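# Place the matching cover over the module on yellow plate

## Task

Among the three covers resting in holders, find the one roughly 20 mm wider than the module sitting on the yellow base plate, and set it down on that plate so the module is covered. The two other covers must stay in their holders; removing either one means failure. The covers have thin walls that flex even under a gentle grip, and anything beyond the slightest dent in any cover means failure. The placed cover has to stay in position on its own, without the robot holding it, for the task to count.

## Robot and tools

Robot: two FANUC CRX arms, named left_arm and right_arm, each carrying a Robotiq two-finger gripper (85 mm max opening). The names are labels only and do not describe sides of a camera image. Both report in one shared scene frame: origin on the tabletop midway between the arms, +z up, +x out across the table, left_arm on the +y side. The URDF roots sit at left_arm (-0.044, +0.477, 0) m, quat_wxyz (+0.995, 0, 0, -0.099), and right_arm (-0.005, -0.392, 0) m, quat_wxyz (+0.997, 0, 0, +0.072).

Gripper geometry: the fingers extend along the gripper's +z axis and close along its y axis. The printed end_effector_position is the spot between the pads once they are shut. Closed fingertips extend about 19 mm past it, and about 6 mm when fully open. While closing, the tips also travel roughly 13 mm farther from the wrist, so keep that much clearance above any surface. A flat block juts out about 9 cm toward the gripper's +x and rotates with it. The reported hand position may be slightly off, worse at long reach.

execute_actions takes "actions": a list holding a single action, a single wait, or nothing. An empty list only returns the current state. An action is {"rows": [...], "steps": n}, with n from 1 to 15 control steps of 1/30 s each (default 15). Each row is used for one step; if there are fewer rows than steps, the final row keeps being applied. A wait is {"steps": n} with n up to 300, counted from the previous result and including your reply time. Optional "pictures" (true/false) chooses whether camera images are returned. A refused call moves nothing.

Each row is one flat list of 18 numbers covering both arms, always all 18 even if one arm stays still. Order: left_arm waist, shoulder, elbow, forearm roll, wrist pitch, wrist roll, then gripper position, force_limit, speed; then the same nine for right_arm. The six joint values are absolute target angles in radians (the same form as the Joint positions line), not offsets. Stated ranges: waist -3.491..3.491, shoulder -3.140..3.140, elbow -1.187..4.328, forearm roll -3.316..3.316, wrist pitch -3.140..3.140, wrist roll -3.927..3.927. A target more than 0.010 rad outside its range and beyond the joint's current angle gets the call refused; the true end may differ by up to 0.010 rad, and requests past it are clipped, noted by "joint sent to its limit" (possibly about an earlier action). Missing that note does not prove room remains.

The three gripper numbers are absolute commands on a -1..1 scale. position: +1 fully open, around -0.8 the pads touch, -1 closes until blocked. force_limit: per-pad squeeze, roughly 20 N at -1, 128 N at 0, 235 N at +1 (on a 40 mm object, slow close); very thin objects may get less. speed: pad gap rate roughly 20 mm/s at -1, 85 at 0, 150 at +1; fast closing adds up to about 5 N (speed 0) or 12 N (speed +1). To keep a gripper unchanged, resend its last three values; a 0 is a real command. New force or speed only applies after a position change of at least 0.01. To soften a grip, open first. Given the fragile covers, use low force_limit and slow speed.

Motion limits: joint target rates are capped (2.62 rad/s waist and shoulder, 3.14 elbow, 3.93 wrist joints), with 0.5 s to accelerate, and an arm's joints are slowed to arrive together. Targets are held within a lead of the measured angle (0.805 rad waist/shoulder, 0.966 elbow, 1.21 wrist joints), and scaled back if they would move the gripper more than 70 mm from where it is. Between calls the arms continue toward the last row sent until everything nearly stops or a step is HELD; after that only a new action resumes travel. Fingers keep moving to finish opening or closing.

Result lines: the state line gives each gripper's end_effector_position (m) and end_effector_quat_wxyz. Joint positions and Joint velocities list each arm's six joints (rad, rad/s). object_status: 0 moving, 1 blocked while opening, 2 blocked while closing (a grip), 3 reached the command or closed fully. To grasp, command -1, hold it, and look for 2. Any new position resets status to 0 briefly. If the object yields or slips, fingers re-close on their own, except after a grip at force_limit -1, where status stays 2 even if lost. position_measured is in counts: 3 open, ~78 = 60 mm, ~130 = 40 mm, ~180 = 20 mm, ~230 pads touching. "joint command not followed" means a clearance check altered joint targets on some steps. HELD marks steps where your row was partly or fully not sent.

Faults: contact torque reaching a joint's load limit (144 N m waist, shoulder, elbow; 36 N m wrist joints, held weight included), or 150 N external force on the arm, tool or load, stops that arm for 10 s, drops the rest of the call, and lets it yield. Holding loads heats motors; MOTOR HOT warns, and an OVER-TEMPERATURE FAULT brakes the arm until it cools.

Cameras: cam_high and cam_low (504x504, fixed), cam_left_wrist and cam_right_wrist (616x616 fisheye on the hands). Calibration (K, distortion, T_world_to_cam) is given per camera and may be slightly off. zoom_image takes "camera" (one of those four names) and "region" [x0, y0, x1, y1] in pixels of that camera's latest image, origin top-left, at most 504x504, and returns an enlarged view. read_manual returns only licence texts. finished_scene with "scene" set to the current scene's number ends and grades it, irreversibly.

Avoid: pulling the wrong covers from their holders, squeezing covers hard, letting anything fall or leave the table, arms colliding or pressing each other, hard pushes or slams, and leaving the cover dependent on the gripper. Loose objects may occasionally get a brief outside push.

Each tool is called after "Call:" as a command line: name --argument value for each argument, lists and objects as JSON in quotes; but a table of rows of numbers goes row by row, as --pt "numbers of a row", without its own name.

## Session

Call:
execute_actions --actions '[]'

Scene clock: 0.00 s of 7600.00 s.
left_arm: end_effector_position=(+0.3291, -0.2523, +0.2773) position_measured=3 object_status=3 end_effector_quat_wxyz=(+0.240, +0.960, +0.103, +0.103) | right_arm: end_effector_position=(+0.2218, -0.6798, +0.1588) position_measured=3 object_status=3 end_effector_quat_wxyz=(+0.243, +0.160, +0.950, -0.112)
Joint positions: left_arm=[-0.71   0.55   0.575  0.085 -1.074 -2.04 ] | right_arm=[-0.629 -0.673 -0.86   0.079 -0.847  0.115]
Joint velocities: left_arm=[ 0.    -0.     0.    -0.001  0.     0.   ] | right_arm=[-0.    -0.     0.    -0.    -0.     0.001]

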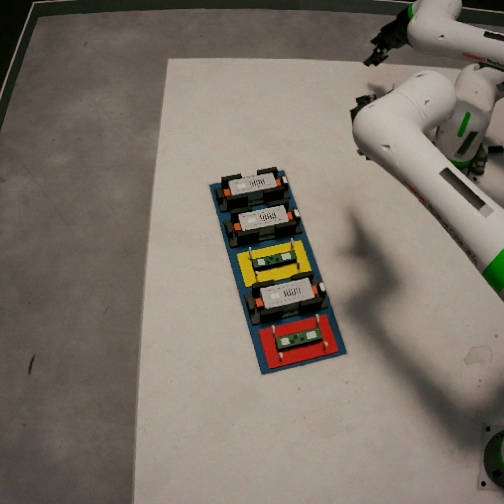

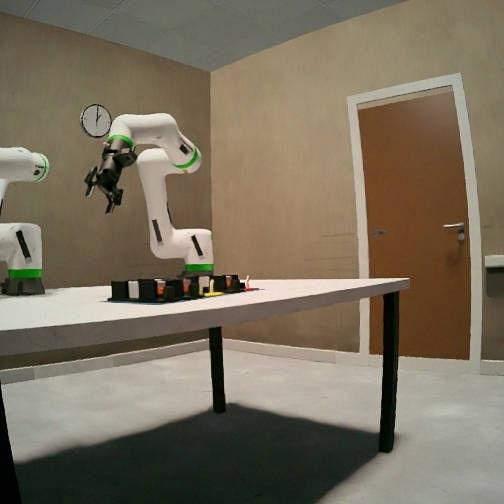

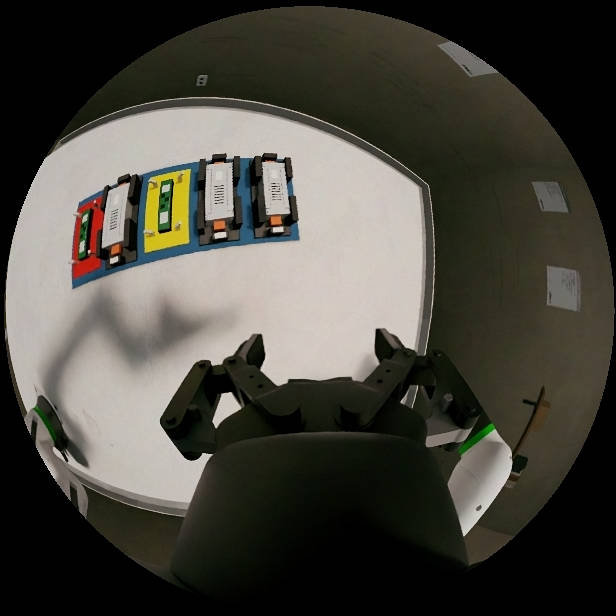

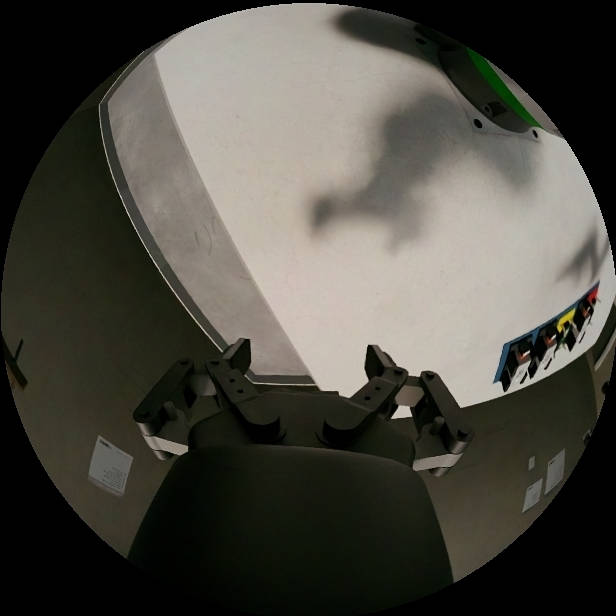

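Call:
zoom_image --camera "cam_high" --region '[190, 150, 370, 390]'

Call:
zoom_image --camera "cam_left_wrist" --region '[60, 130, 320, 300]'

Call:
zoom_image --camera "cam_low" --region '[90, 250, 290, 330]'

Region (190, 150, 370, 390) of cam_high's 504x504 image, scaled by 2.100, with more detail than that image has; it fills the left 378 columns of this view, and the rest is white.

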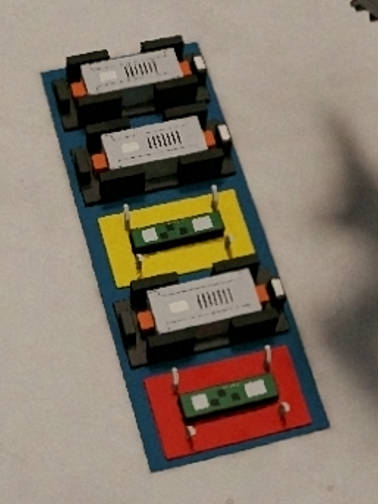

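Region (60, 130, 320, 300) of cam_left_wrist's 616x616 image, scaled by 1.938, with more detail than that image has; it fills the top 330 rows of this view, and the rest is white.

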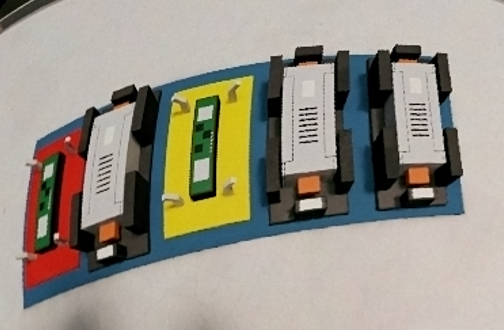

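Region (90, 250, 290, 330) of cam_low's 504x504 image, scaled by 2.520, with more detail than that image has; it fills the top 202 rows of this view, and the rest is white.

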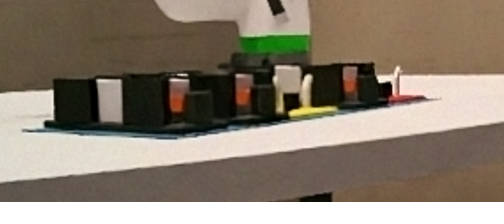

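Call:
execute_actions --actions '[{"rows":[[-0.32,0.861,1.025,0,-1.735,-2.41,1,-1,-1,-0.629,-0.673,-0.86,0.079,-0.847,0.115,1,-1,-1]],"steps":15}]' --pictures false

Call:
execute_actions --actions '[{"steps":30}]'

Scene clock: 6.10 s of 7600.00 s.
left_arm: end_effector_position=(+0.4705, -0.1102, +0.2228) position_measured=3 object_status=3 end_effector_quat_wxyz=(+0.082, +0.990, +0.101, +0.061) | right_arm: end_effector_position=(+0.2216, -0.6799, +0.1587) position_measured=3 object_status=3 end_effector_quat_wxyz=(+0.243, +0.160, +0.950, -0.112)
Joint positions: left_arm=[-0.471  0.74   0.851  0.033 -1.478 -2.266] | right_arm=[-0.629 -0.673 -0.86   0.079 -0.847  0.115]
Joint velocities: left_arm=[ 0.569  0.452  0.654 -0.123 -0.954 -0.535] | right_arm=[-0.    -0.    -0.001 -0.    -0.    -0.001]
Steps of this call (steps 1 to 90: nothing new was sent; then 2.60 s passed at rest; steps 91 to 105: all 15 steps of this action). Readings (joint positions | what the end effector reports):
91: left_arm=[-0.710 0.550 0.576 0.085 -1.074 -2.040] | right_arm=[-0.629 -0.673 -0.860 0.079 -0.847 0.115] | left_arm position_measured=3 object_status=3 | right_arm position_measured=3 object_status=3
92: left_arm=[-0.706 0.554 0.581 0.084 -1.082 -2.044] | right_arm=[-0.629 -0.673 -0.860 0.079 -0.847 0.115] | left_arm position_measured=3 object_status=3 | right_arm position_measured=3 object_status=3
94: left_arm=[-0.683 0.572 0.608 0.079 -1.122 -2.067] | right_arm=[-0.629 -0.673 -0.860 0.079 -0.847 0.115] | left_arm position_measured=3 object_status=3 | right_arm position_measured=3 object_status=3
98: left_arm=[-0.605 0.634 0.697 0.062 -1.252 -2.140] | right_arm=[-0.629 -0.673 -0.860 0.079 -0.847 0.115] | left_arm position_measured=3 object_status=3 | right_arm position_measured=3 object_status=3
105: the state above

Scene clock: 7.10 s of 7600.00 s.
left_arm: end_effector_position=(+0.5295, -0.0002, +0.1992) position_measured=3 object_status=3 end_effector_quat_wxyz=(-0.000, +0.994, +0.106, -0.000) | right_arm: end_effector_position=(+0.2216, -0.6799, +0.1588) position_measured=3 object_status=3 end_effector_quat_wxyz=(+0.243, +0.160, +0.950, -0.112)
Joint positions: left_arm=[-0.32   0.861  1.025 -0.    -1.735 -2.41 ] | right_arm=[-0.629 -0.673 -0.86   0.079 -0.847  0.115]
Joint velocities: left_arm=[ 0.001 -0.     0.     0.001 -0.001  0.   ] | right_arm=[ 0. -0. -0.  0.  0.  0.]
Steps of this call (steps 1 to 30: the robot went on to your last target). Readings (joint positions | what the end effector reports):
1: left_arm=[-0.452 0.756 0.873 0.029 -1.511 -2.285] | right_arm=[-0.629 -0.673 -0.860 0.079 -0.847 0.115] | left_arm position_measured=3 object_status=3 | right_arm position_measured=3 object_status=3
2: left_arm=[-0.433 0.771 0.895 0.025 -1.544 -2.303] | right_arm=[-0.629 -0.673 -0.860 0.079 -0.847 0.115] | left_arm position_measured=3 object_status=3 | right_arm position_measured=3 object_status=3
4: left_arm=[-0.394 0.802 0.940 0.016 -1.609 -2.340] | right_arm=[-0.629 -0.673 -0.860 0.079 -0.847 0.115] | left_arm position_measured=3 object_status=3 | right_arm position_measured=3 object_status=3
8: left_arm=[-0.329 0.853 1.014 0.002 -1.718 -2.401] | right_arm=[-0.629 -0.673 -0.860 0.079 -0.847 0.115] | left_arm position_measured=3 object_status=3 | right_arm position_measured=3 object_status=3
30: the state above
All arms were judged still, so your last target was given up. Only a new action makes them travel on or press farther. Fingers that are still opening or closing keep moving.
camera_calibration (this result's frames):
cam_left_wrist: T_world_to_cam=[[0.17391, -0.984492, -0.0230291, -0.0836301], [-0.935685, -0.172489, 0.307801, 0.464961], [-0.306999, -0.0319817, -0.951172, 0.503612], [0, 0, 0, 1]] pos_world=[0.60421, 0.0139737, 0.33398]
cam_right_wrist: T_world_to_cam=[[0.333099, 0.922891, -0.193175, 0.584745], [0.723472, -0.118776, 0.680059, -0.316267], [0.604676, -0.366284, -0.707251, -0.123676], [0, 0, 0, 1]] pos_world=[0.108817, -0.622522, 0.240569]

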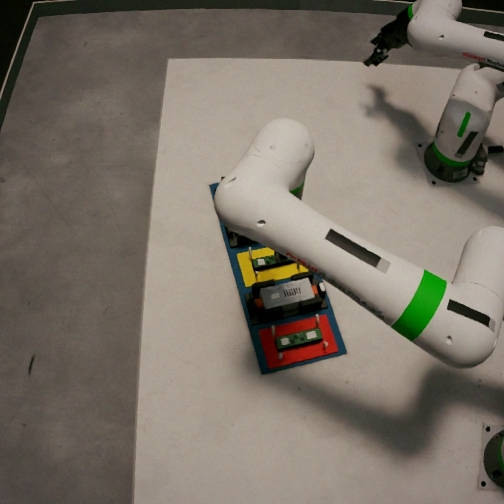

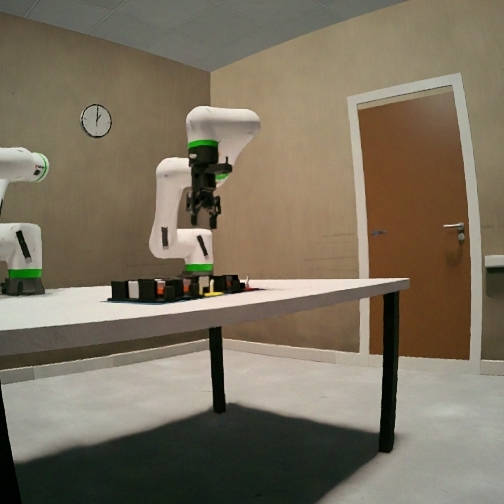

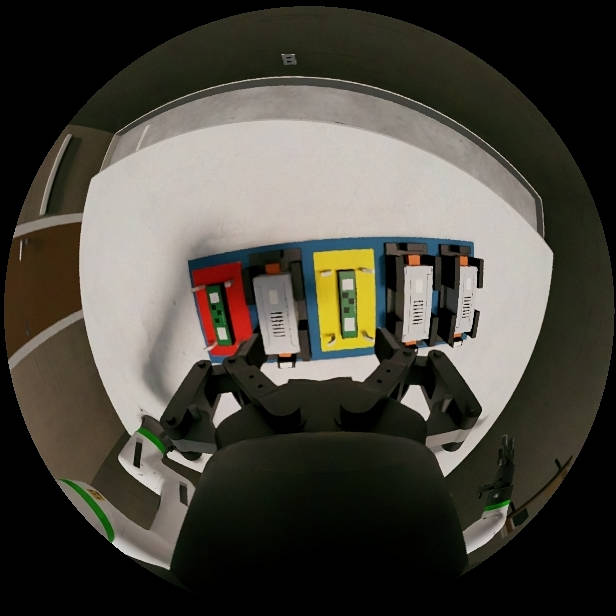

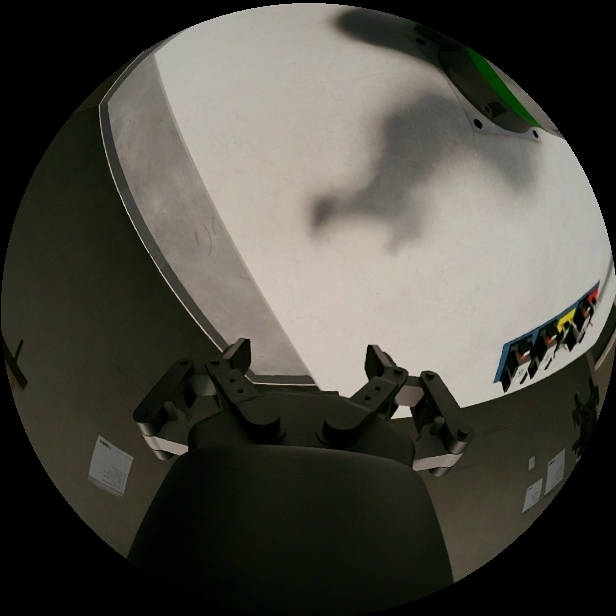

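Call:
zoom_image --camera "cam_left_wrist" --region '[180, 220, 500, 390]'

Region (180, 220, 500, 390) of cam_left_wrist's 616x616 image, scaled by 1.575, with more detail than that image has; it fills the top 268 rows of this view, and the rest is white.

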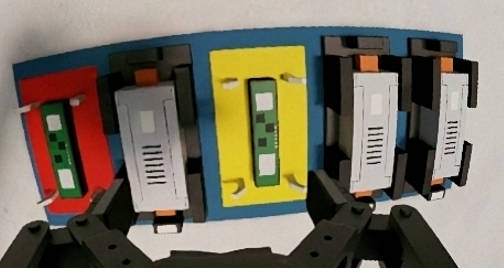

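Call:
zoom_image --camera "cam_left_wrist" --region '[240, 235, 400, 375]'

Call:
zoom_image --camera "cam_left_wrist" --region '[370, 235, 500, 365]'

Region (240, 235, 400, 375) of cam_left_wrist's 616x616 image, scaled by 3.150, with more detail than that image has; it fills the top 441 rows of this view, and the rest is white.

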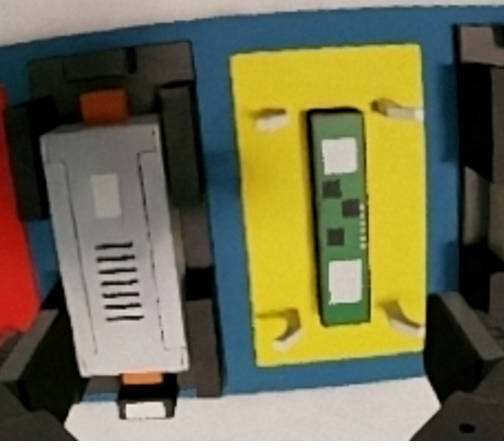

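Region (370, 235, 500, 365) of cam_left_wrist's 616x616 image, scaled by 3.877, with more detail than that image has.

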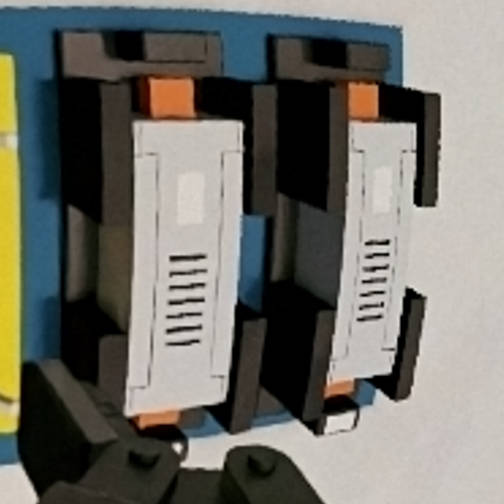

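Call:
execute_actions --actions '[{"rows":[[0.6,0.3,0.5,0,-1.6,-2.41,1,-1,-1,-0.3,0.2,0.3,0,-1.6,-0.4,1,-1,-1]],"steps":15}]' --pictures false

Call:
execute_actions --actions '[{"rows":[[0.6,0.3,0.5,0,-1.6,-2.41,1,-1,-1,-0.3,0.2,0.3,0,-1.6,-0.4,1,-1,-1]],"steps":15}]' --pictures false

Call:
execute_actions --actions '[{"rows":[[0.6,0.3,0.5,0,-1.6,-2.41,1,-1,-1,0.469,0.414,0.326,0,-1.483,-0.403,1,-1,-1]],"steps":15}]' --pictures false

Call:
execute_actions --actions '[{"steps":30}]'

Scene clock: 14.17 s of 7600.00 s.
left_arm: end_effector_position=(+0.6039, +0.1810, +0.2537) position_measured=3 object_status=3 end_effector_quat_wxyz=(+0.012, +0.970, +0.241, +0.023) | right_arm: end_effector_position=(+0.3309, -0.6647, +0.2402) position_measured=3 object_status=3 end_effector_quat_wxyz=(+0.154, +0.215, +0.963, -0.040)
Joint positions: left_arm=[-0.046  0.688  0.863 -0.    -1.694 -2.41 ] | right_arm=[-0.487 -0.302 -0.384  0.045 -1.172 -0.107]
Joint velocities: left_arm=[ 0.658 -0.395 -0.368 -0.     0.095  0.   ] | right_arm=[ 0.337  0.906  1.231 -0.08  -0.767 -0.524]
Steps of this call (steps 1 to 90: nothing new was sent; then 3.57 s passed at rest; steps 91 to 105: all 15 steps of this action). Readings (joint positions | what the end effector reports):
91: left_arm=[-0.319 0.861 1.025 -0.000 -1.735 -2.410] | right_arm=[-0.629 -0.673 -0.860 0.079 -0.848 0.115] | left_arm position_measured=3 object_status=3 | right_arm position_measured=3 object_status=3
92: left_arm=[-0.315 0.858 1.022 -0.000 -1.735 -2.410] | right_arm=[-0.627 -0.668 -0.854 0.079 -0.852 0.113] | left_arm position_measured=3 object_status=3 | right_arm position_measured=3 object_status=3
94: left_arm=[-0.289 0.840 1.004 -0.000 -1.730 -2.410] | right_arm=[-0.616 -0.642 -0.822 0.076 -0.877 0.095] | left_arm position_measured=3 object_status=3 | right_arm position_measured=3 object_status=3
98: left_arm=[-0.200 0.781 0.950 -0.000 -1.716 -2.410] | right_arm=[-0.569 -0.521 -0.677 0.065 -0.986 0.020] | left_arm position_measured=3 object_status=3 | right_arm position_measured=3 object_status=3
105: the state above

Scene clock: 14.67 s of 7600.00 s.
left_arm: end_effector_position=(+0.6149, +0.4115, +0.3077) position_measured=3 object_status=3 end_effector_quat_wxyz=(+0.018, +0.914, +0.402, +0.055) | right_arm: end_effector_position=(+0.4870, -0.6114, +0.3046) position_measured=3 object_status=3 end_effector_quat_wxyz=(+0.046, +0.270, +0.962, +0.003)
Joint positions: left_arm=[ 0.297  0.482  0.67  -0.    -1.644 -2.41 ] | right_arm=[-0.316  0.156  0.24   0.004 -1.563 -0.374]
Joint velocities: left_arm=[ 0.698 -0.419 -0.393  0.     0.101  0.   ] | right_arm=[ 0.228  0.614  0.831 -0.055 -0.518 -0.355]
Steps of this call (steps 1 to 15: all 15 steps of this action). Readings (joint positions | what the end effector reports):
1: left_arm=[-0.024 0.675 0.851 -0.000 -1.690 -2.410] | right_arm=[-0.476 -0.272 -0.342 0.042 -1.198 -0.125] | left_arm position_measured=3 object_status=3 | right_arm position_measured=3 object_status=3
2: left_arm=[-0.002 0.662 0.838 -0.000 -1.687 -2.410] | right_arm=[-0.464 -0.241 -0.301 0.040 -1.224 -0.143] | left_arm position_measured=3 object_status=3 | right_arm position_measured=3 object_status=3
4: left_arm=[0.043 0.635 0.813 -0.000 -1.681 -2.410] | right_arm=[-0.441 -0.179 -0.216 0.034 -1.277 -0.179] | left_arm position_measured=3 object_status=3 | right_arm position_measured=3 object_status=3
8: left_arm=[0.134 0.580 0.762 -0.000 -1.667 -2.410] | right_arm=[-0.394 -0.053 -0.045 0.023 -1.384 -0.252] | left_arm position_measured=3 object_status=3 | right_arm position_measured=3 object_status=3
15: the state above

Scene clock: 15.17 s of 7600.00 s.
left_arm: end_effector_position=(+0.5567, +0.5907, +0.3437) position_measured=3 object_status=3 end_effector_quat_wxyz=(+0.014, +0.841, +0.534, +0.084) | right_arm: end_effector_position=(+0.5685, -0.4316, +0.2663) position_measured=3 object_status=3 end_effector_quat_wxyz=(+0.023, +0.117, +0.993, +0.006)
Joint positions: left_arm=[ 0.6   0.3   0.5  -0.   -1.6  -2.41] | right_arm=[ 0.017  0.282  0.306  0.001 -1.547 -0.395]
Joint velocities: left_arm=[ 0.017 -0.011 -0.014  0.001  0.004  0.   ] | right_arm=[ 0.733  0.213  0.031 -0.002  0.103 -0.014]
Steps of this call (steps 1 to 15: all 15 steps of this action). Readings (joint positions | what the end effector reports):
1: left_arm=[0.321 0.468 0.657 -0.000 -1.640 -2.410] | right_arm=[-0.309 0.175 0.265 0.002 -1.578 -0.385] | left_arm position_measured=3 object_status=3 | right_arm position_measured=3 object_status=3
2: left_arm=[0.344 0.454 0.644 -0.000 -1.637 -2.410] | right_arm=[-0.298 0.188 0.283 0.002 -1.587 -0.390] | left_arm position_measured=3 object_status=3 | right_arm position_measured=3 object_status=3
4: left_arm=[0.392 0.425 0.617 -0.000 -1.630 -2.410] | right_arm=[-0.261 0.203 0.298 0.002 -1.587 -0.391] | left_arm position_measured=3 object_status=3 | right_arm position_measured=3 object_status=3
8: left_arm=[0.489 0.366 0.562 -0.000 -1.616 -2.410] | right_arm=[-0.157 0.232 0.298 0.002 -1.572 -0.392] | left_arm position_measured=3 object_status=3 | right_arm position_measured=3 object_status=3
15: the state above

Scene clock: 16.17 s of 7600.00 s.
left_arm: end_effector_position=(+0.5565, +0.5909, +0.3436) position_measured=3 object_status=3 end_effector_quat_wxyz=(+0.014, +0.841, +0.535, +0.084) | right_arm: end_effector_position=(+0.5555, -0.1578, +0.1994) position_measured=3 object_status=3 end_effector_quat_wxyz=(-0.000, -0.104, +0.995, +0.000)
Joint positions: left_arm=[ 0.6   0.3   0.5  -0.   -1.6  -2.41] | right_arm=[ 0.469  0.414  0.326 -0.    -1.483 -0.403]
Joint velocities: left_arm=[-0.001 -0.    -0.     0.    -0.001  0.   ] | right_arm=[ 0.002  0.    -0.    -0.    -0.    -0.   ]
Steps of this call (steps 1 to 30: the robot went on to your last target). Readings (joint positions | what the end effector reports):
1: left_arm=[0.600 0.300 0.500 -0.000 -1.600 -2.410] | right_arm=[0.042 0.290 0.307 0.001 -1.543 -0.395] | left_arm position_measured=3 object_status=3 | right_arm position_measured=3 object_status=3
2: left_arm=[0.600 0.300 0.500 -0.000 -1.600 -2.410] | right_arm=[0.067 0.297 0.308 0.001 -1.540 -0.396] | left_arm position_measured=3 object_status=3 | right_arm position_measured=3 object_status=3
4: left_arm=[0.600 0.300 0.500 -0.000 -1.600 -2.410] | right_arm=[0.116 0.311 0.311 0.001 -1.533 -0.397] | left_arm position_measured=3 object_status=3 | right_arm position_measured=3 object_status=3
8: left_arm=[0.600 0.300 0.500 -0.000 -1.600 -2.410] | right_arm=[0.214 0.340 0.315 0.001 -1.519 -0.398] | left_arm position_measured=3 object_status=3 | right_arm position_measured=3 object_status=3
30: the state above
camera_calibration (this result's frames):
cam_left_wrist: T_world_to_cam=[[0.883676, -0.460109, 0.0861185, -0.245453], [-0.468028, -0.865264, 0.179635, 0.740943], [-0.00813634, -0.199045, -0.979957, 0.61048], [0, 0, 0, 1]] pos_world=[0.56865, 0.649689, 0.486283]
cam_right_wrist: T_world_to_cam=[[-0.256622, 0.965748, -0.0384225, 0.302993], [0.935654, 0.258197, 0.240593, -0.494224], [0.242273, 0.0257912, -0.969865, 0.209966], [0, 0, 0, 1]] pos_world=[0.489308, -0.170423, 0.334187]

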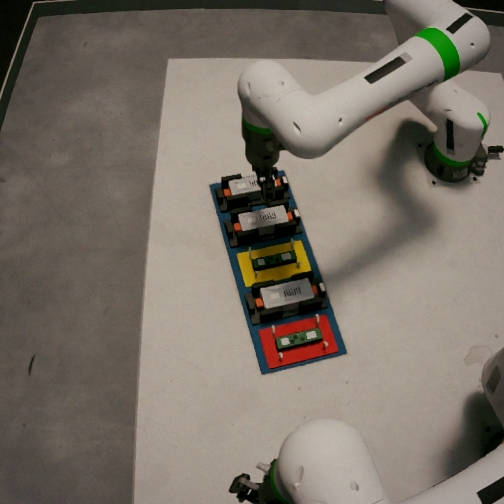

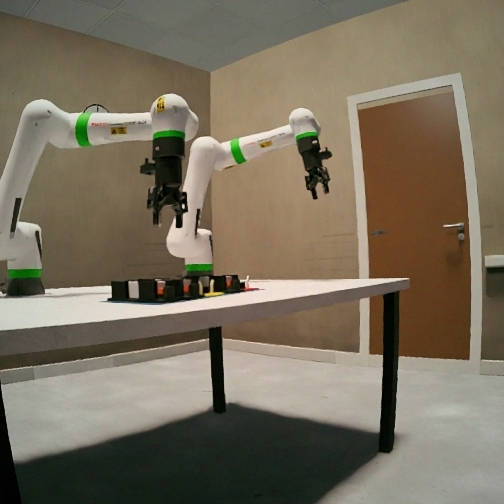

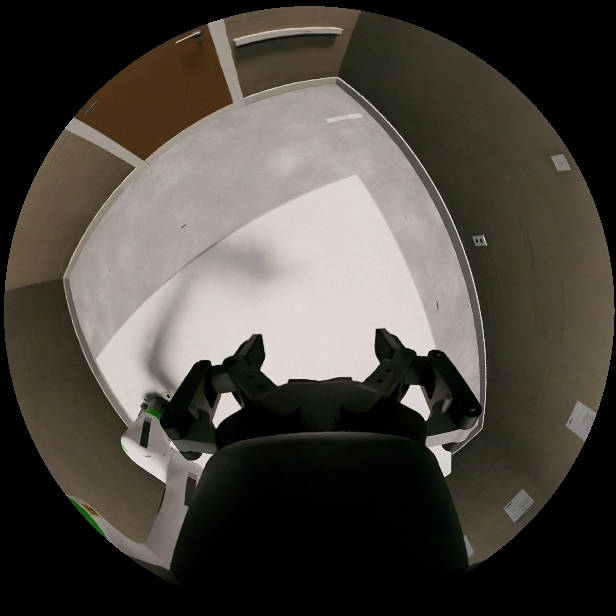

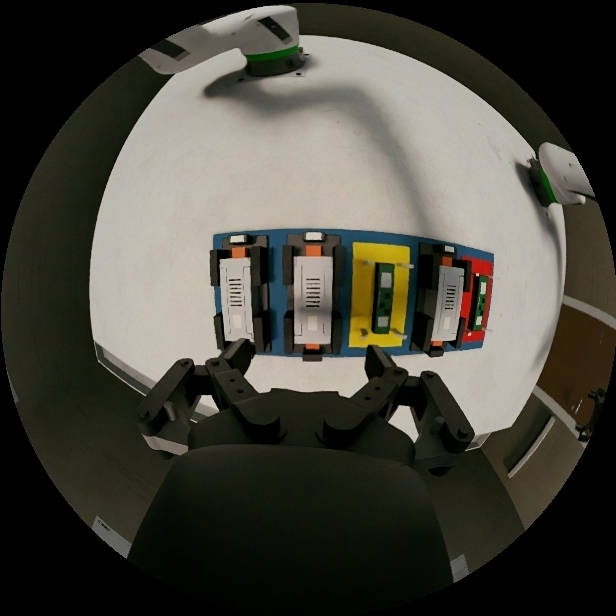

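Call:
zoom_image --camera "cam_right_wrist" --region '[200, 220, 420, 370]'

Region (200, 220, 420, 370) of cam_right_wrist's 616x616 image, scaled by 2.291, with more detail than that image has; it fills the top 344 rows of this view, and the rest is white.

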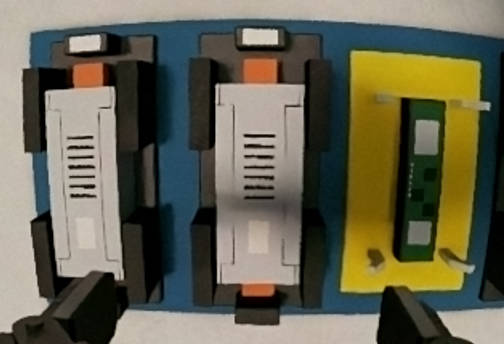

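Call:
zoom_image --camera "cam_right_wrist" --region '[205, 240, 345, 310]'

Call:
zoom_image --camera "cam_right_wrist" --region '[340, 240, 480, 310]'

Region (205, 240, 345, 310) of cam_right_wrist's 616x616 image, scaled by 3.600, with more detail than that image has.

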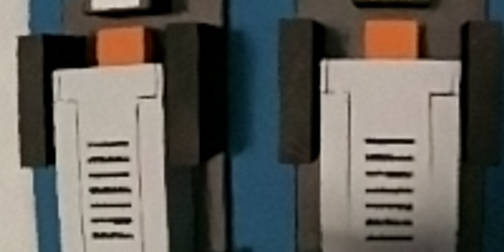

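Region (340, 240, 480, 310) of cam_right_wrist's 616x616 image, scaled by 3.600, with more detail than that image has.

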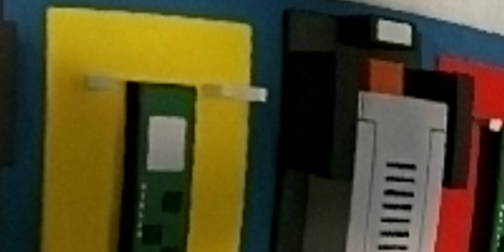

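Call:
execute_actions --actions '[{"rows":[[0.6,0.3,0.5,0,-1.6,-2.41,1,-1,-1,0.297,0.397,0.113,0,-1.287,-0.231,1,-1,-1]],"steps":15}]' --pictures false

Call:
execute_actions --actions '[{"steps":15}]'

Call:
zoom_image --camera "cam_right_wrist" --region '[150, 150, 470, 450]'

Scene clock: 21.97 s of 7600.00 s.
left_arm: end_effector_position=(+0.5565, +0.5909, +0.3436) position_measured=3 object_status=3 end_effector_quat_wxyz=(+0.014, +0.841, +0.535, +0.084) | right_arm: end_effector_position=(+0.5676, -0.2663, +0.1196) position_measured=3 object_status=3 end_effector_quat_wxyz=(+0.000, -0.105, +0.995, +0.000)
Joint positions: left_arm=[ 0.6   0.3   0.5  -0.   -1.6  -2.41] | right_arm=[ 0.297  0.397  0.113  0.    -1.287 -0.231]
Joint velocities: left_arm=[ 0.     0.001 -0.    -0.     0.001  0.   ] | right_arm=[ 0.    -0.    -0.006  0.001  0.002  0.003]
Steps of this call (steps 1 to 15: the robot went on to your last target; steps 16 to 90: nothing new was sent; then 2.30 s passed at rest; steps 91 to 105: all 15 steps of this action). Readings (joint positions | what the end effector reports):
91: left_arm=[0.600 0.300 0.500 -0.000 -1.600 -2.410] | right_arm=[0.469 0.414 0.325 0.000 -1.482 -0.403] | left_arm position_measured=3 object_status=3 | right_arm position_measured=3 object_status=3
92: left_arm=[0.600 0.300 0.500 -0.000 -1.600 -2.410] | right_arm=[0.465 0.414 0.320 0.000 -1.477 -0.399] | left_arm position_measured=3 object_status=3 | right_arm position_measured=3 object_status=3
94: left_arm=[0.600 0.300 0.500 -0.000 -1.600 -2.410] | right_arm=[0.439 0.411 0.288 0.000 -1.448 -0.373] | left_arm position_measured=3 object_status=3 | right_arm position_measured=3 object_status=3
98: left_arm=[0.600 0.300 0.500 -0.000 -1.600 -2.410] | right_arm=[0.354 0.403 0.183 0.000 -1.352 -0.288] | left_arm position_measured=3 object_status=3 | right_arm position_measured=3 object_status=3
105: the state above

Scene clock: 22.47 s of 7600.00 s.
left_arm: end_effector_position=(+0.5565, +0.5909, +0.3436) position_measured=3 object_status=3 end_effector_quat_wxyz=(+0.014, +0.841, +0.535, +0.084) | right_arm: end_effector_position=(+0.5675, -0.2664, +0.1195) position_measured=3 object_status=3 end_effector_quat_wxyz=(-0.000, -0.105, +0.995, -0.000)
Joint positions: left_arm=[ 0.6   0.3   0.5  -0.   -1.6  -2.41] | right_arm=[ 0.297  0.397  0.113  0.    -1.287 -0.231]
Joint velocities: left_arm=[ 0.001  0.     0.001  0.001  0.001 -0.001] | right_arm=[-0.  0.  0.  0.  0. -0.]
Steps of this call (steps 1 to 15: the robot went on to your last target). Readings (joint positions | what the end effector reports):
1: left_arm=[0.600 0.300 0.500 -0.000 -1.600 -2.410] | right_arm=[0.297 0.397 0.113 0.000 -1.287 -0.231] | left_arm position_measured=3 object_status=3 | right_arm position_measured=3 object_status=3
2: left_arm=[0.600 0.300 0.500 -0.000 -1.600 -2.410] | right_arm=[0.297 0.397 0.113 0.000 -1.287 -0.231] | left_arm position_measured=3 object_status=3 | right_arm position_measured=3 object_status=3
4: left_arm=[0.600 0.300 0.500 -0.000 -1.600 -2.410] | right_arm=[0.297 0.397 0.113 0.000 -1.287 -0.231] | left_arm position_measured=3 object_status=3 | right_arm position_measured=3 object_status=3
8: left_arm=[0.600 0.300 0.500 -0.000 -1.600 -2.410] | right_arm=[0.297 0.397 0.113 0.000 -1.287 -0.231] | left_arm position_measured=3 object_status=3 | right_arm position_measured=3 object_status=3
15: the state above
All arms were judged still, so your last target was given up. Only a new action makes them travel on or press farther. Fingers that are still opening or closing keep moving.
camera_calibration (this result's frames):
cam_left_wrist: T_world_to_cam=[[0.883676, -0.460109, 0.0861187, -0.245453], [-0.468028, -0.865264, 0.179634, 0.740943], [-0.00813602, -0.199045, -0.979957, 0.61048], [0, 0, 0, 1]] pos_world=[0.56865, 0.649689, 0.486283]
cam_right_wrist: T_world_to_cam=[[-0.256774, 0.965704, -0.038513, 0.408018], [0.935605, 0.258366, 0.240603, -0.458102], [0.242301, 0.0257475, -0.969859, 0.132306], [0, 0, 0, 1]] pos_world=[0.501313, -0.279073, 0.254253]

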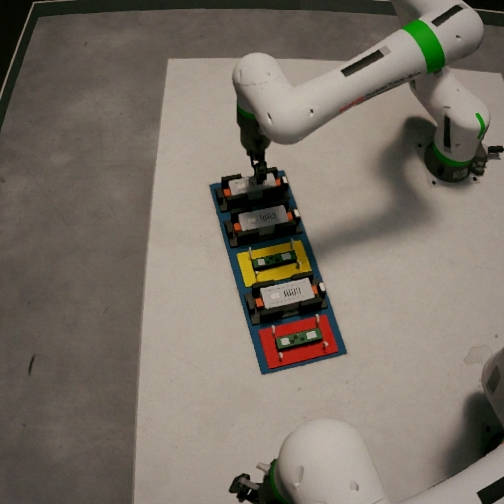

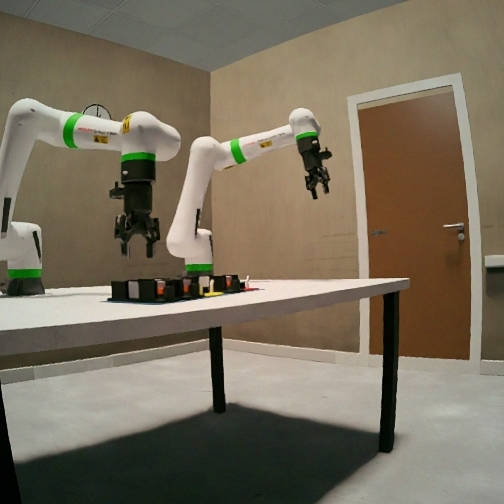

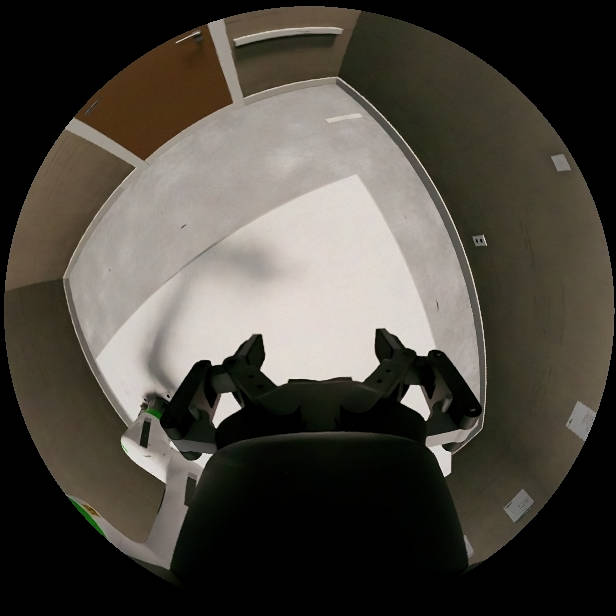

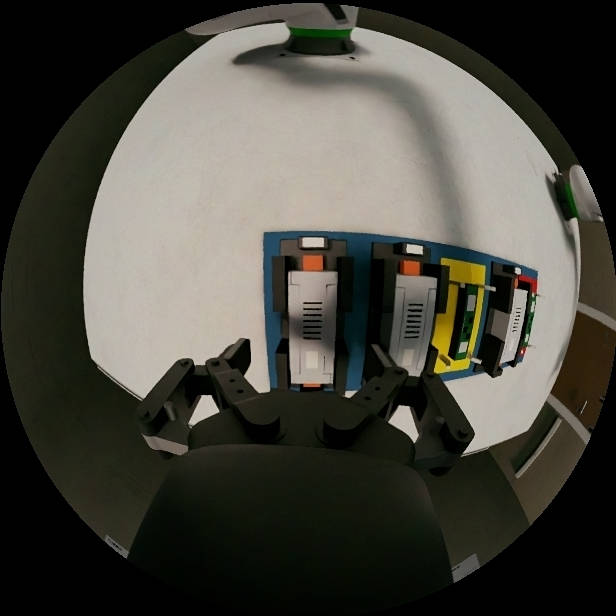

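Region (150, 150, 470, 450) of cam_right_wrist's 616x616 image, scaled by 1.575, with more detail than that image has; it fills the top 472 rows of this view, and the rest is white.

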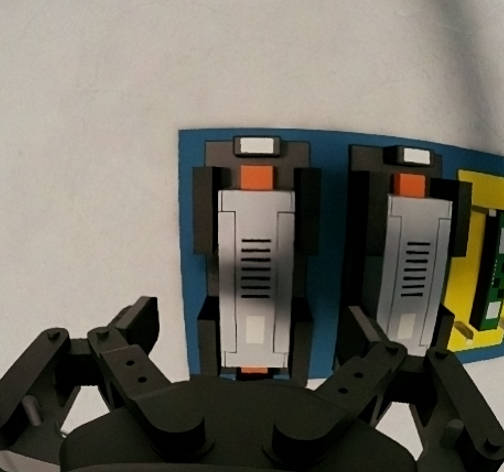

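Call:
execute_actions --actions '[{"rows":[[0.6,0.3,0.5,0,-1.6,-2.41,1,-1,-1,0.295,0.435,0.069,0,-1.205,-0.229,1,-1,-1]],"steps":15}]'

Scene clock: 24.70 s of 7600.00 s.
left_arm: end_effector_position=(+0.5565, +0.5909, +0.3436) position_measured=3 object_status=3 end_effector_quat_wxyz=(+0.014, +0.841, +0.535, +0.084) | right_arm: end_effector_position=(+0.5704, -0.2663, +0.0797) position_measured=3 object_status=3 end_effector_quat_wxyz=(-0.000, -0.105, +0.995, -0.000)
Joint positions: left_arm=[ 0.6   0.3   0.5  -0.   -1.6  -2.41] | right_arm=[ 0.295  0.435  0.069 -0.    -1.205 -0.229]
Joint velocities: left_arm=[ 0.  0. -0.  0.  0.  0.] | right_arm=[ 0.    -0.001 -0.     0.001 -0.    -0.001]
Steps of this call (steps 1 to 52: nothing new was sent; steps 53 to 67: all 15 steps of this action). Readings (joint positions | what the end effector reports):
53: left_arm=[0.600 0.300 0.500 -0.000 -1.600 -2.410] | right_arm=[0.297 0.397 0.113 -0.000 -1.286 -0.231] | left_arm position_measured=3 object_status=3 | right_arm position_measured=3 object_status=3
54: left_arm=[0.600 0.300 0.500 -0.000 -1.600 -2.410] | right_arm=[0.297 0.400 0.109 -0.000 -1.279 -0.231] | left_arm position_measured=3 object_status=3 | right_arm position_measured=3 object_status=3
56: left_arm=[0.600 0.300 0.500 -0.000 -1.600 -2.410] | right_arm=[0.296 0.418 0.088 -0.000 -1.241 -0.230] | left_arm position_measured=3 object_status=3 | right_arm position_measured=3 object_status=3
60: left_arm=[0.600 0.300 0.500 -0.000 -1.600 -2.410] | right_arm=[0.295 0.435 0.069 -0.000 -1.205 -0.229] | left_arm position_measured=3 object_status=3 | right_arm position_measured=3 object_status=3
67: the state above
camera_calibration (this result's frames):
cam_left_wrist: T_world_to_cam=[[0.883676, -0.460109, 0.0861188, -0.245453], [-0.468028, -0.865264, 0.179634, 0.740943], [-0.00813585, -0.199045, -0.979957, 0.61048], [0, 0, 0, 1]] pos_world=[0.56865, 0.649689, 0.486283]
cam_right_wrist: T_world_to_cam=[[-0.256749, 0.965711, -0.0384935, 0.407107], [0.935651, 0.258341, 0.24045, -0.451338], [0.24215, 0.0257188, -0.969898, 0.093076], [0, 0, 0, 1]] pos_world=[0.504281, -0.278942, 0.21447]

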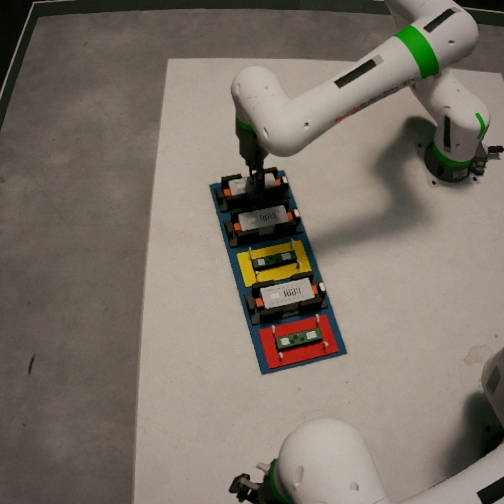

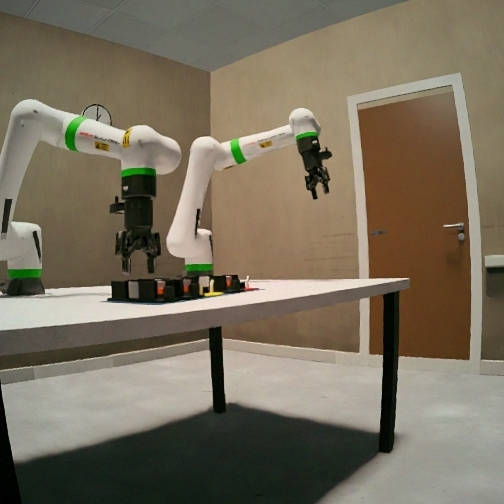

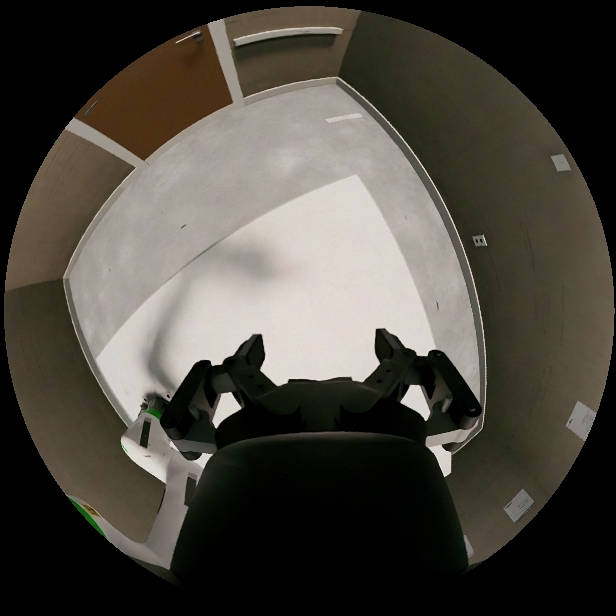

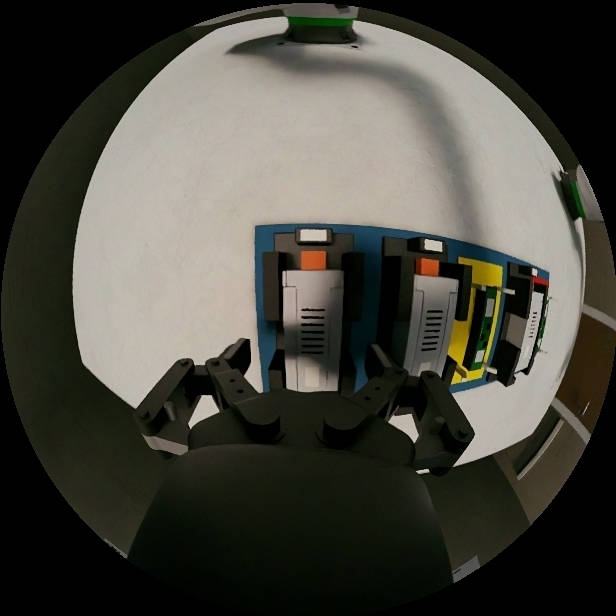

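Call:
zoom_image --camera "cam_right_wrist" --region '[250, 215, 380, 345]'

Call:
zoom_image --camera "cam_low" --region '[100, 255, 200, 315]'

Region (250, 215, 380, 345) of cam_right_wrist's 616x616 image, scaled by 3.877, with more detail than that image has.

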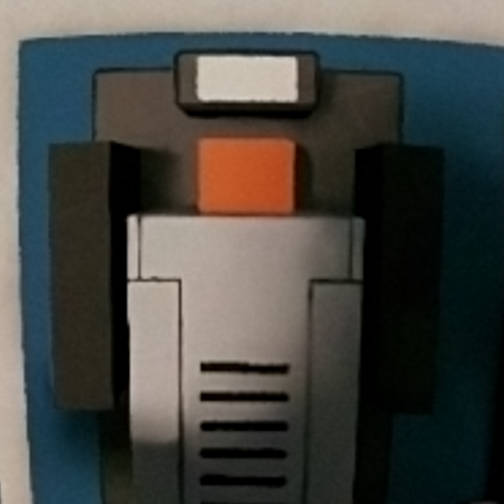

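Region (100, 255, 200, 315) of cam_low's 504x504 image, scaled by 5.040, with more detail than that image has; it fills the top 302 rows of this view, and the rest is white.

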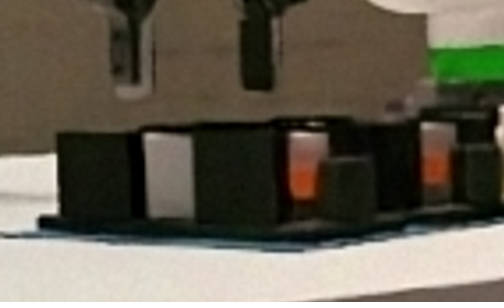

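Call:
execute_actions --actions '[{"rows":[[0.6,0.3,0.5,0,-1.6,-2.41,1,-1,-1,0.294,0.44,0.077,0,-1.208,-0.228,0.35,-1,0],[0.6,0.3,0.5,0,-1.6,-2.41,1,-1,-1,0.294,0.44,0.077,0,-1.208,-0.228,0.35,-1,0],[0.6,0.3,0.5,0,-1.6,-2.41,1,-1,-1,0.294,0.44,0.077,0,-1.208,-0.228,0.35,-1,0],[0.6,0.3,0.5,0,-1.6,-2.41,1,-1,-1,0.294,0.44,0.077,0,-1.208,-0.228,0.35,-1,0],[0.6,0.3,0.5,0,-1.6,-2.41,1,-1,-1,0.294,0.48,0.033,0,-1.124,-0.228,0.35,-1,0]],"steps":15}]'

Scene clock: 28.17 s of 7600.00 s.
left_arm: end_effector_position=(+0.5565, +0.5909, +0.3436) position_measured=3 object_status=3 end_effector_quat_wxyz=(+0.014, +0.841, +0.535, +0.084) | right_arm: end_effector_position=(+0.5731, -0.2657, +0.0395) position_measured=83 object_status=0 end_effector_quat_wxyz=(-0.000, -0.105, +0.995, -0.000)
Joint positions: left_arm=[ 0.6   0.3   0.5  -0.   -1.6  -2.41] | right_arm=[ 0.294  0.48   0.033  0.    -1.124 -0.228]
Joint velocities: left_arm=[ 0. -0. -0. -0. -0.  0.] | right_arm=[-0.     0.    -0.003  0.     0.001 -0.001]
Steps of this call (steps 1 to 15: the robot went on to your last target; steps 16 to 89: nothing new was sent; steps 90 to 104: all 15 steps of this action). Readings (joint positions | what the end effector reports):
90: left_arm=[0.600 0.300 0.500 -0.000 -1.600 -2.410] | right_arm=[0.295 0.435 0.069 0.000 -1.205 -0.229] | left_arm position_measured=3 object_status=3 | right_arm position_measured=3 object_status=0
91: left_arm=[0.600 0.300 0.500 -0.000 -1.600 -2.410] | right_arm=[0.295 0.437 0.072 0.000 -1.206 -0.228] | left_arm position_measured=3 object_status=3 | right_arm position_measured=4 object_status=0
93: left_arm=[0.600 0.300 0.500 -0.000 -1.600 -2.410] | right_arm=[0.294 0.439 0.076 0.000 -1.208 -0.228] | left_arm position_measured=3 object_status=3 | right_arm position_measured=15 object_status=0
97: left_arm=[0.600 0.300 0.500 -0.000 -1.600 -2.410] | right_arm=[0.294 0.462 0.053 0.000 -1.162 -0.228] | left_arm position_measured=3 object_status=3 | right_arm position_measured=43 object_status=0
104: the state above
camera_calibration (this result's frames):
cam_left_wrist: T_world_to_cam=[[0.883676, -0.460109, 0.0861186, -0.245453], [-0.468028, -0.865264, 0.179635, 0.740943], [-0.00813612, -0.199045, -0.979957, 0.61048], [0, 0, 0, 1]] pos_world=[0.56865, 0.649689, 0.486283]
cam_right_wrist: T_world_to_cam=[[-0.256781, 0.9657, -0.0385527, 0.405683], [0.935646, 0.258387, 0.240421, -0.444326], [0.242136, 0.0256638, -0.969903, 0.0534654], [0, 0, 0, 1]] pos_world=[0.506958, -0.278332, 0.174322]

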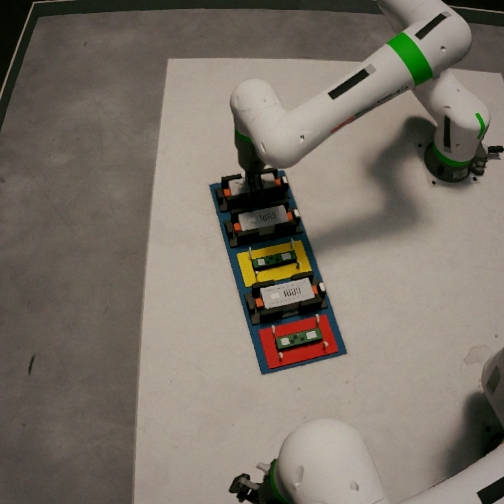

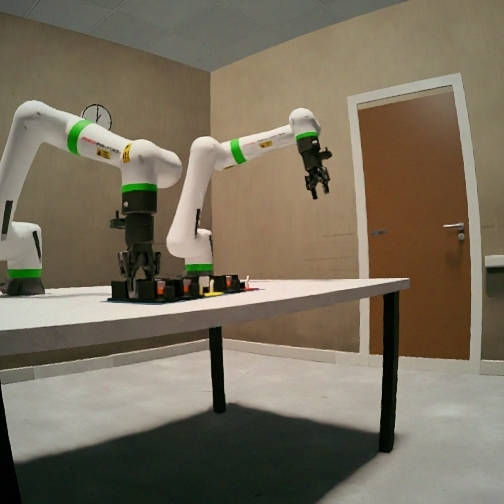

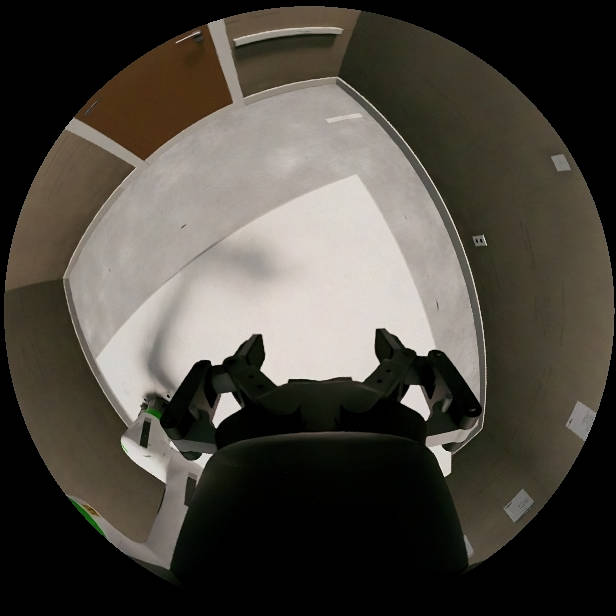

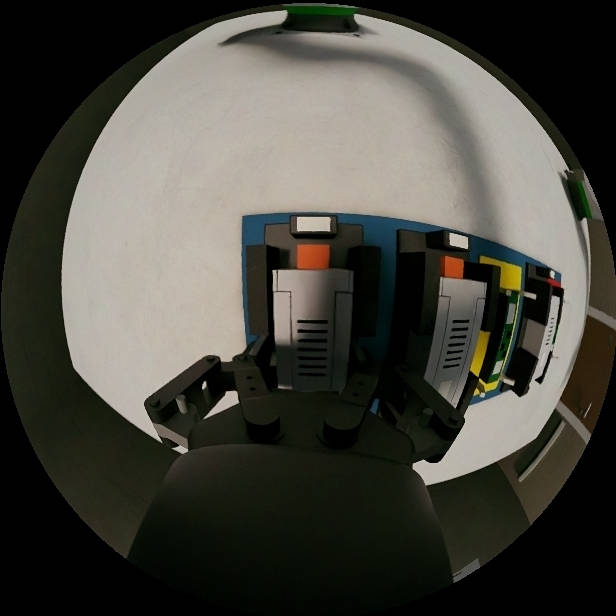

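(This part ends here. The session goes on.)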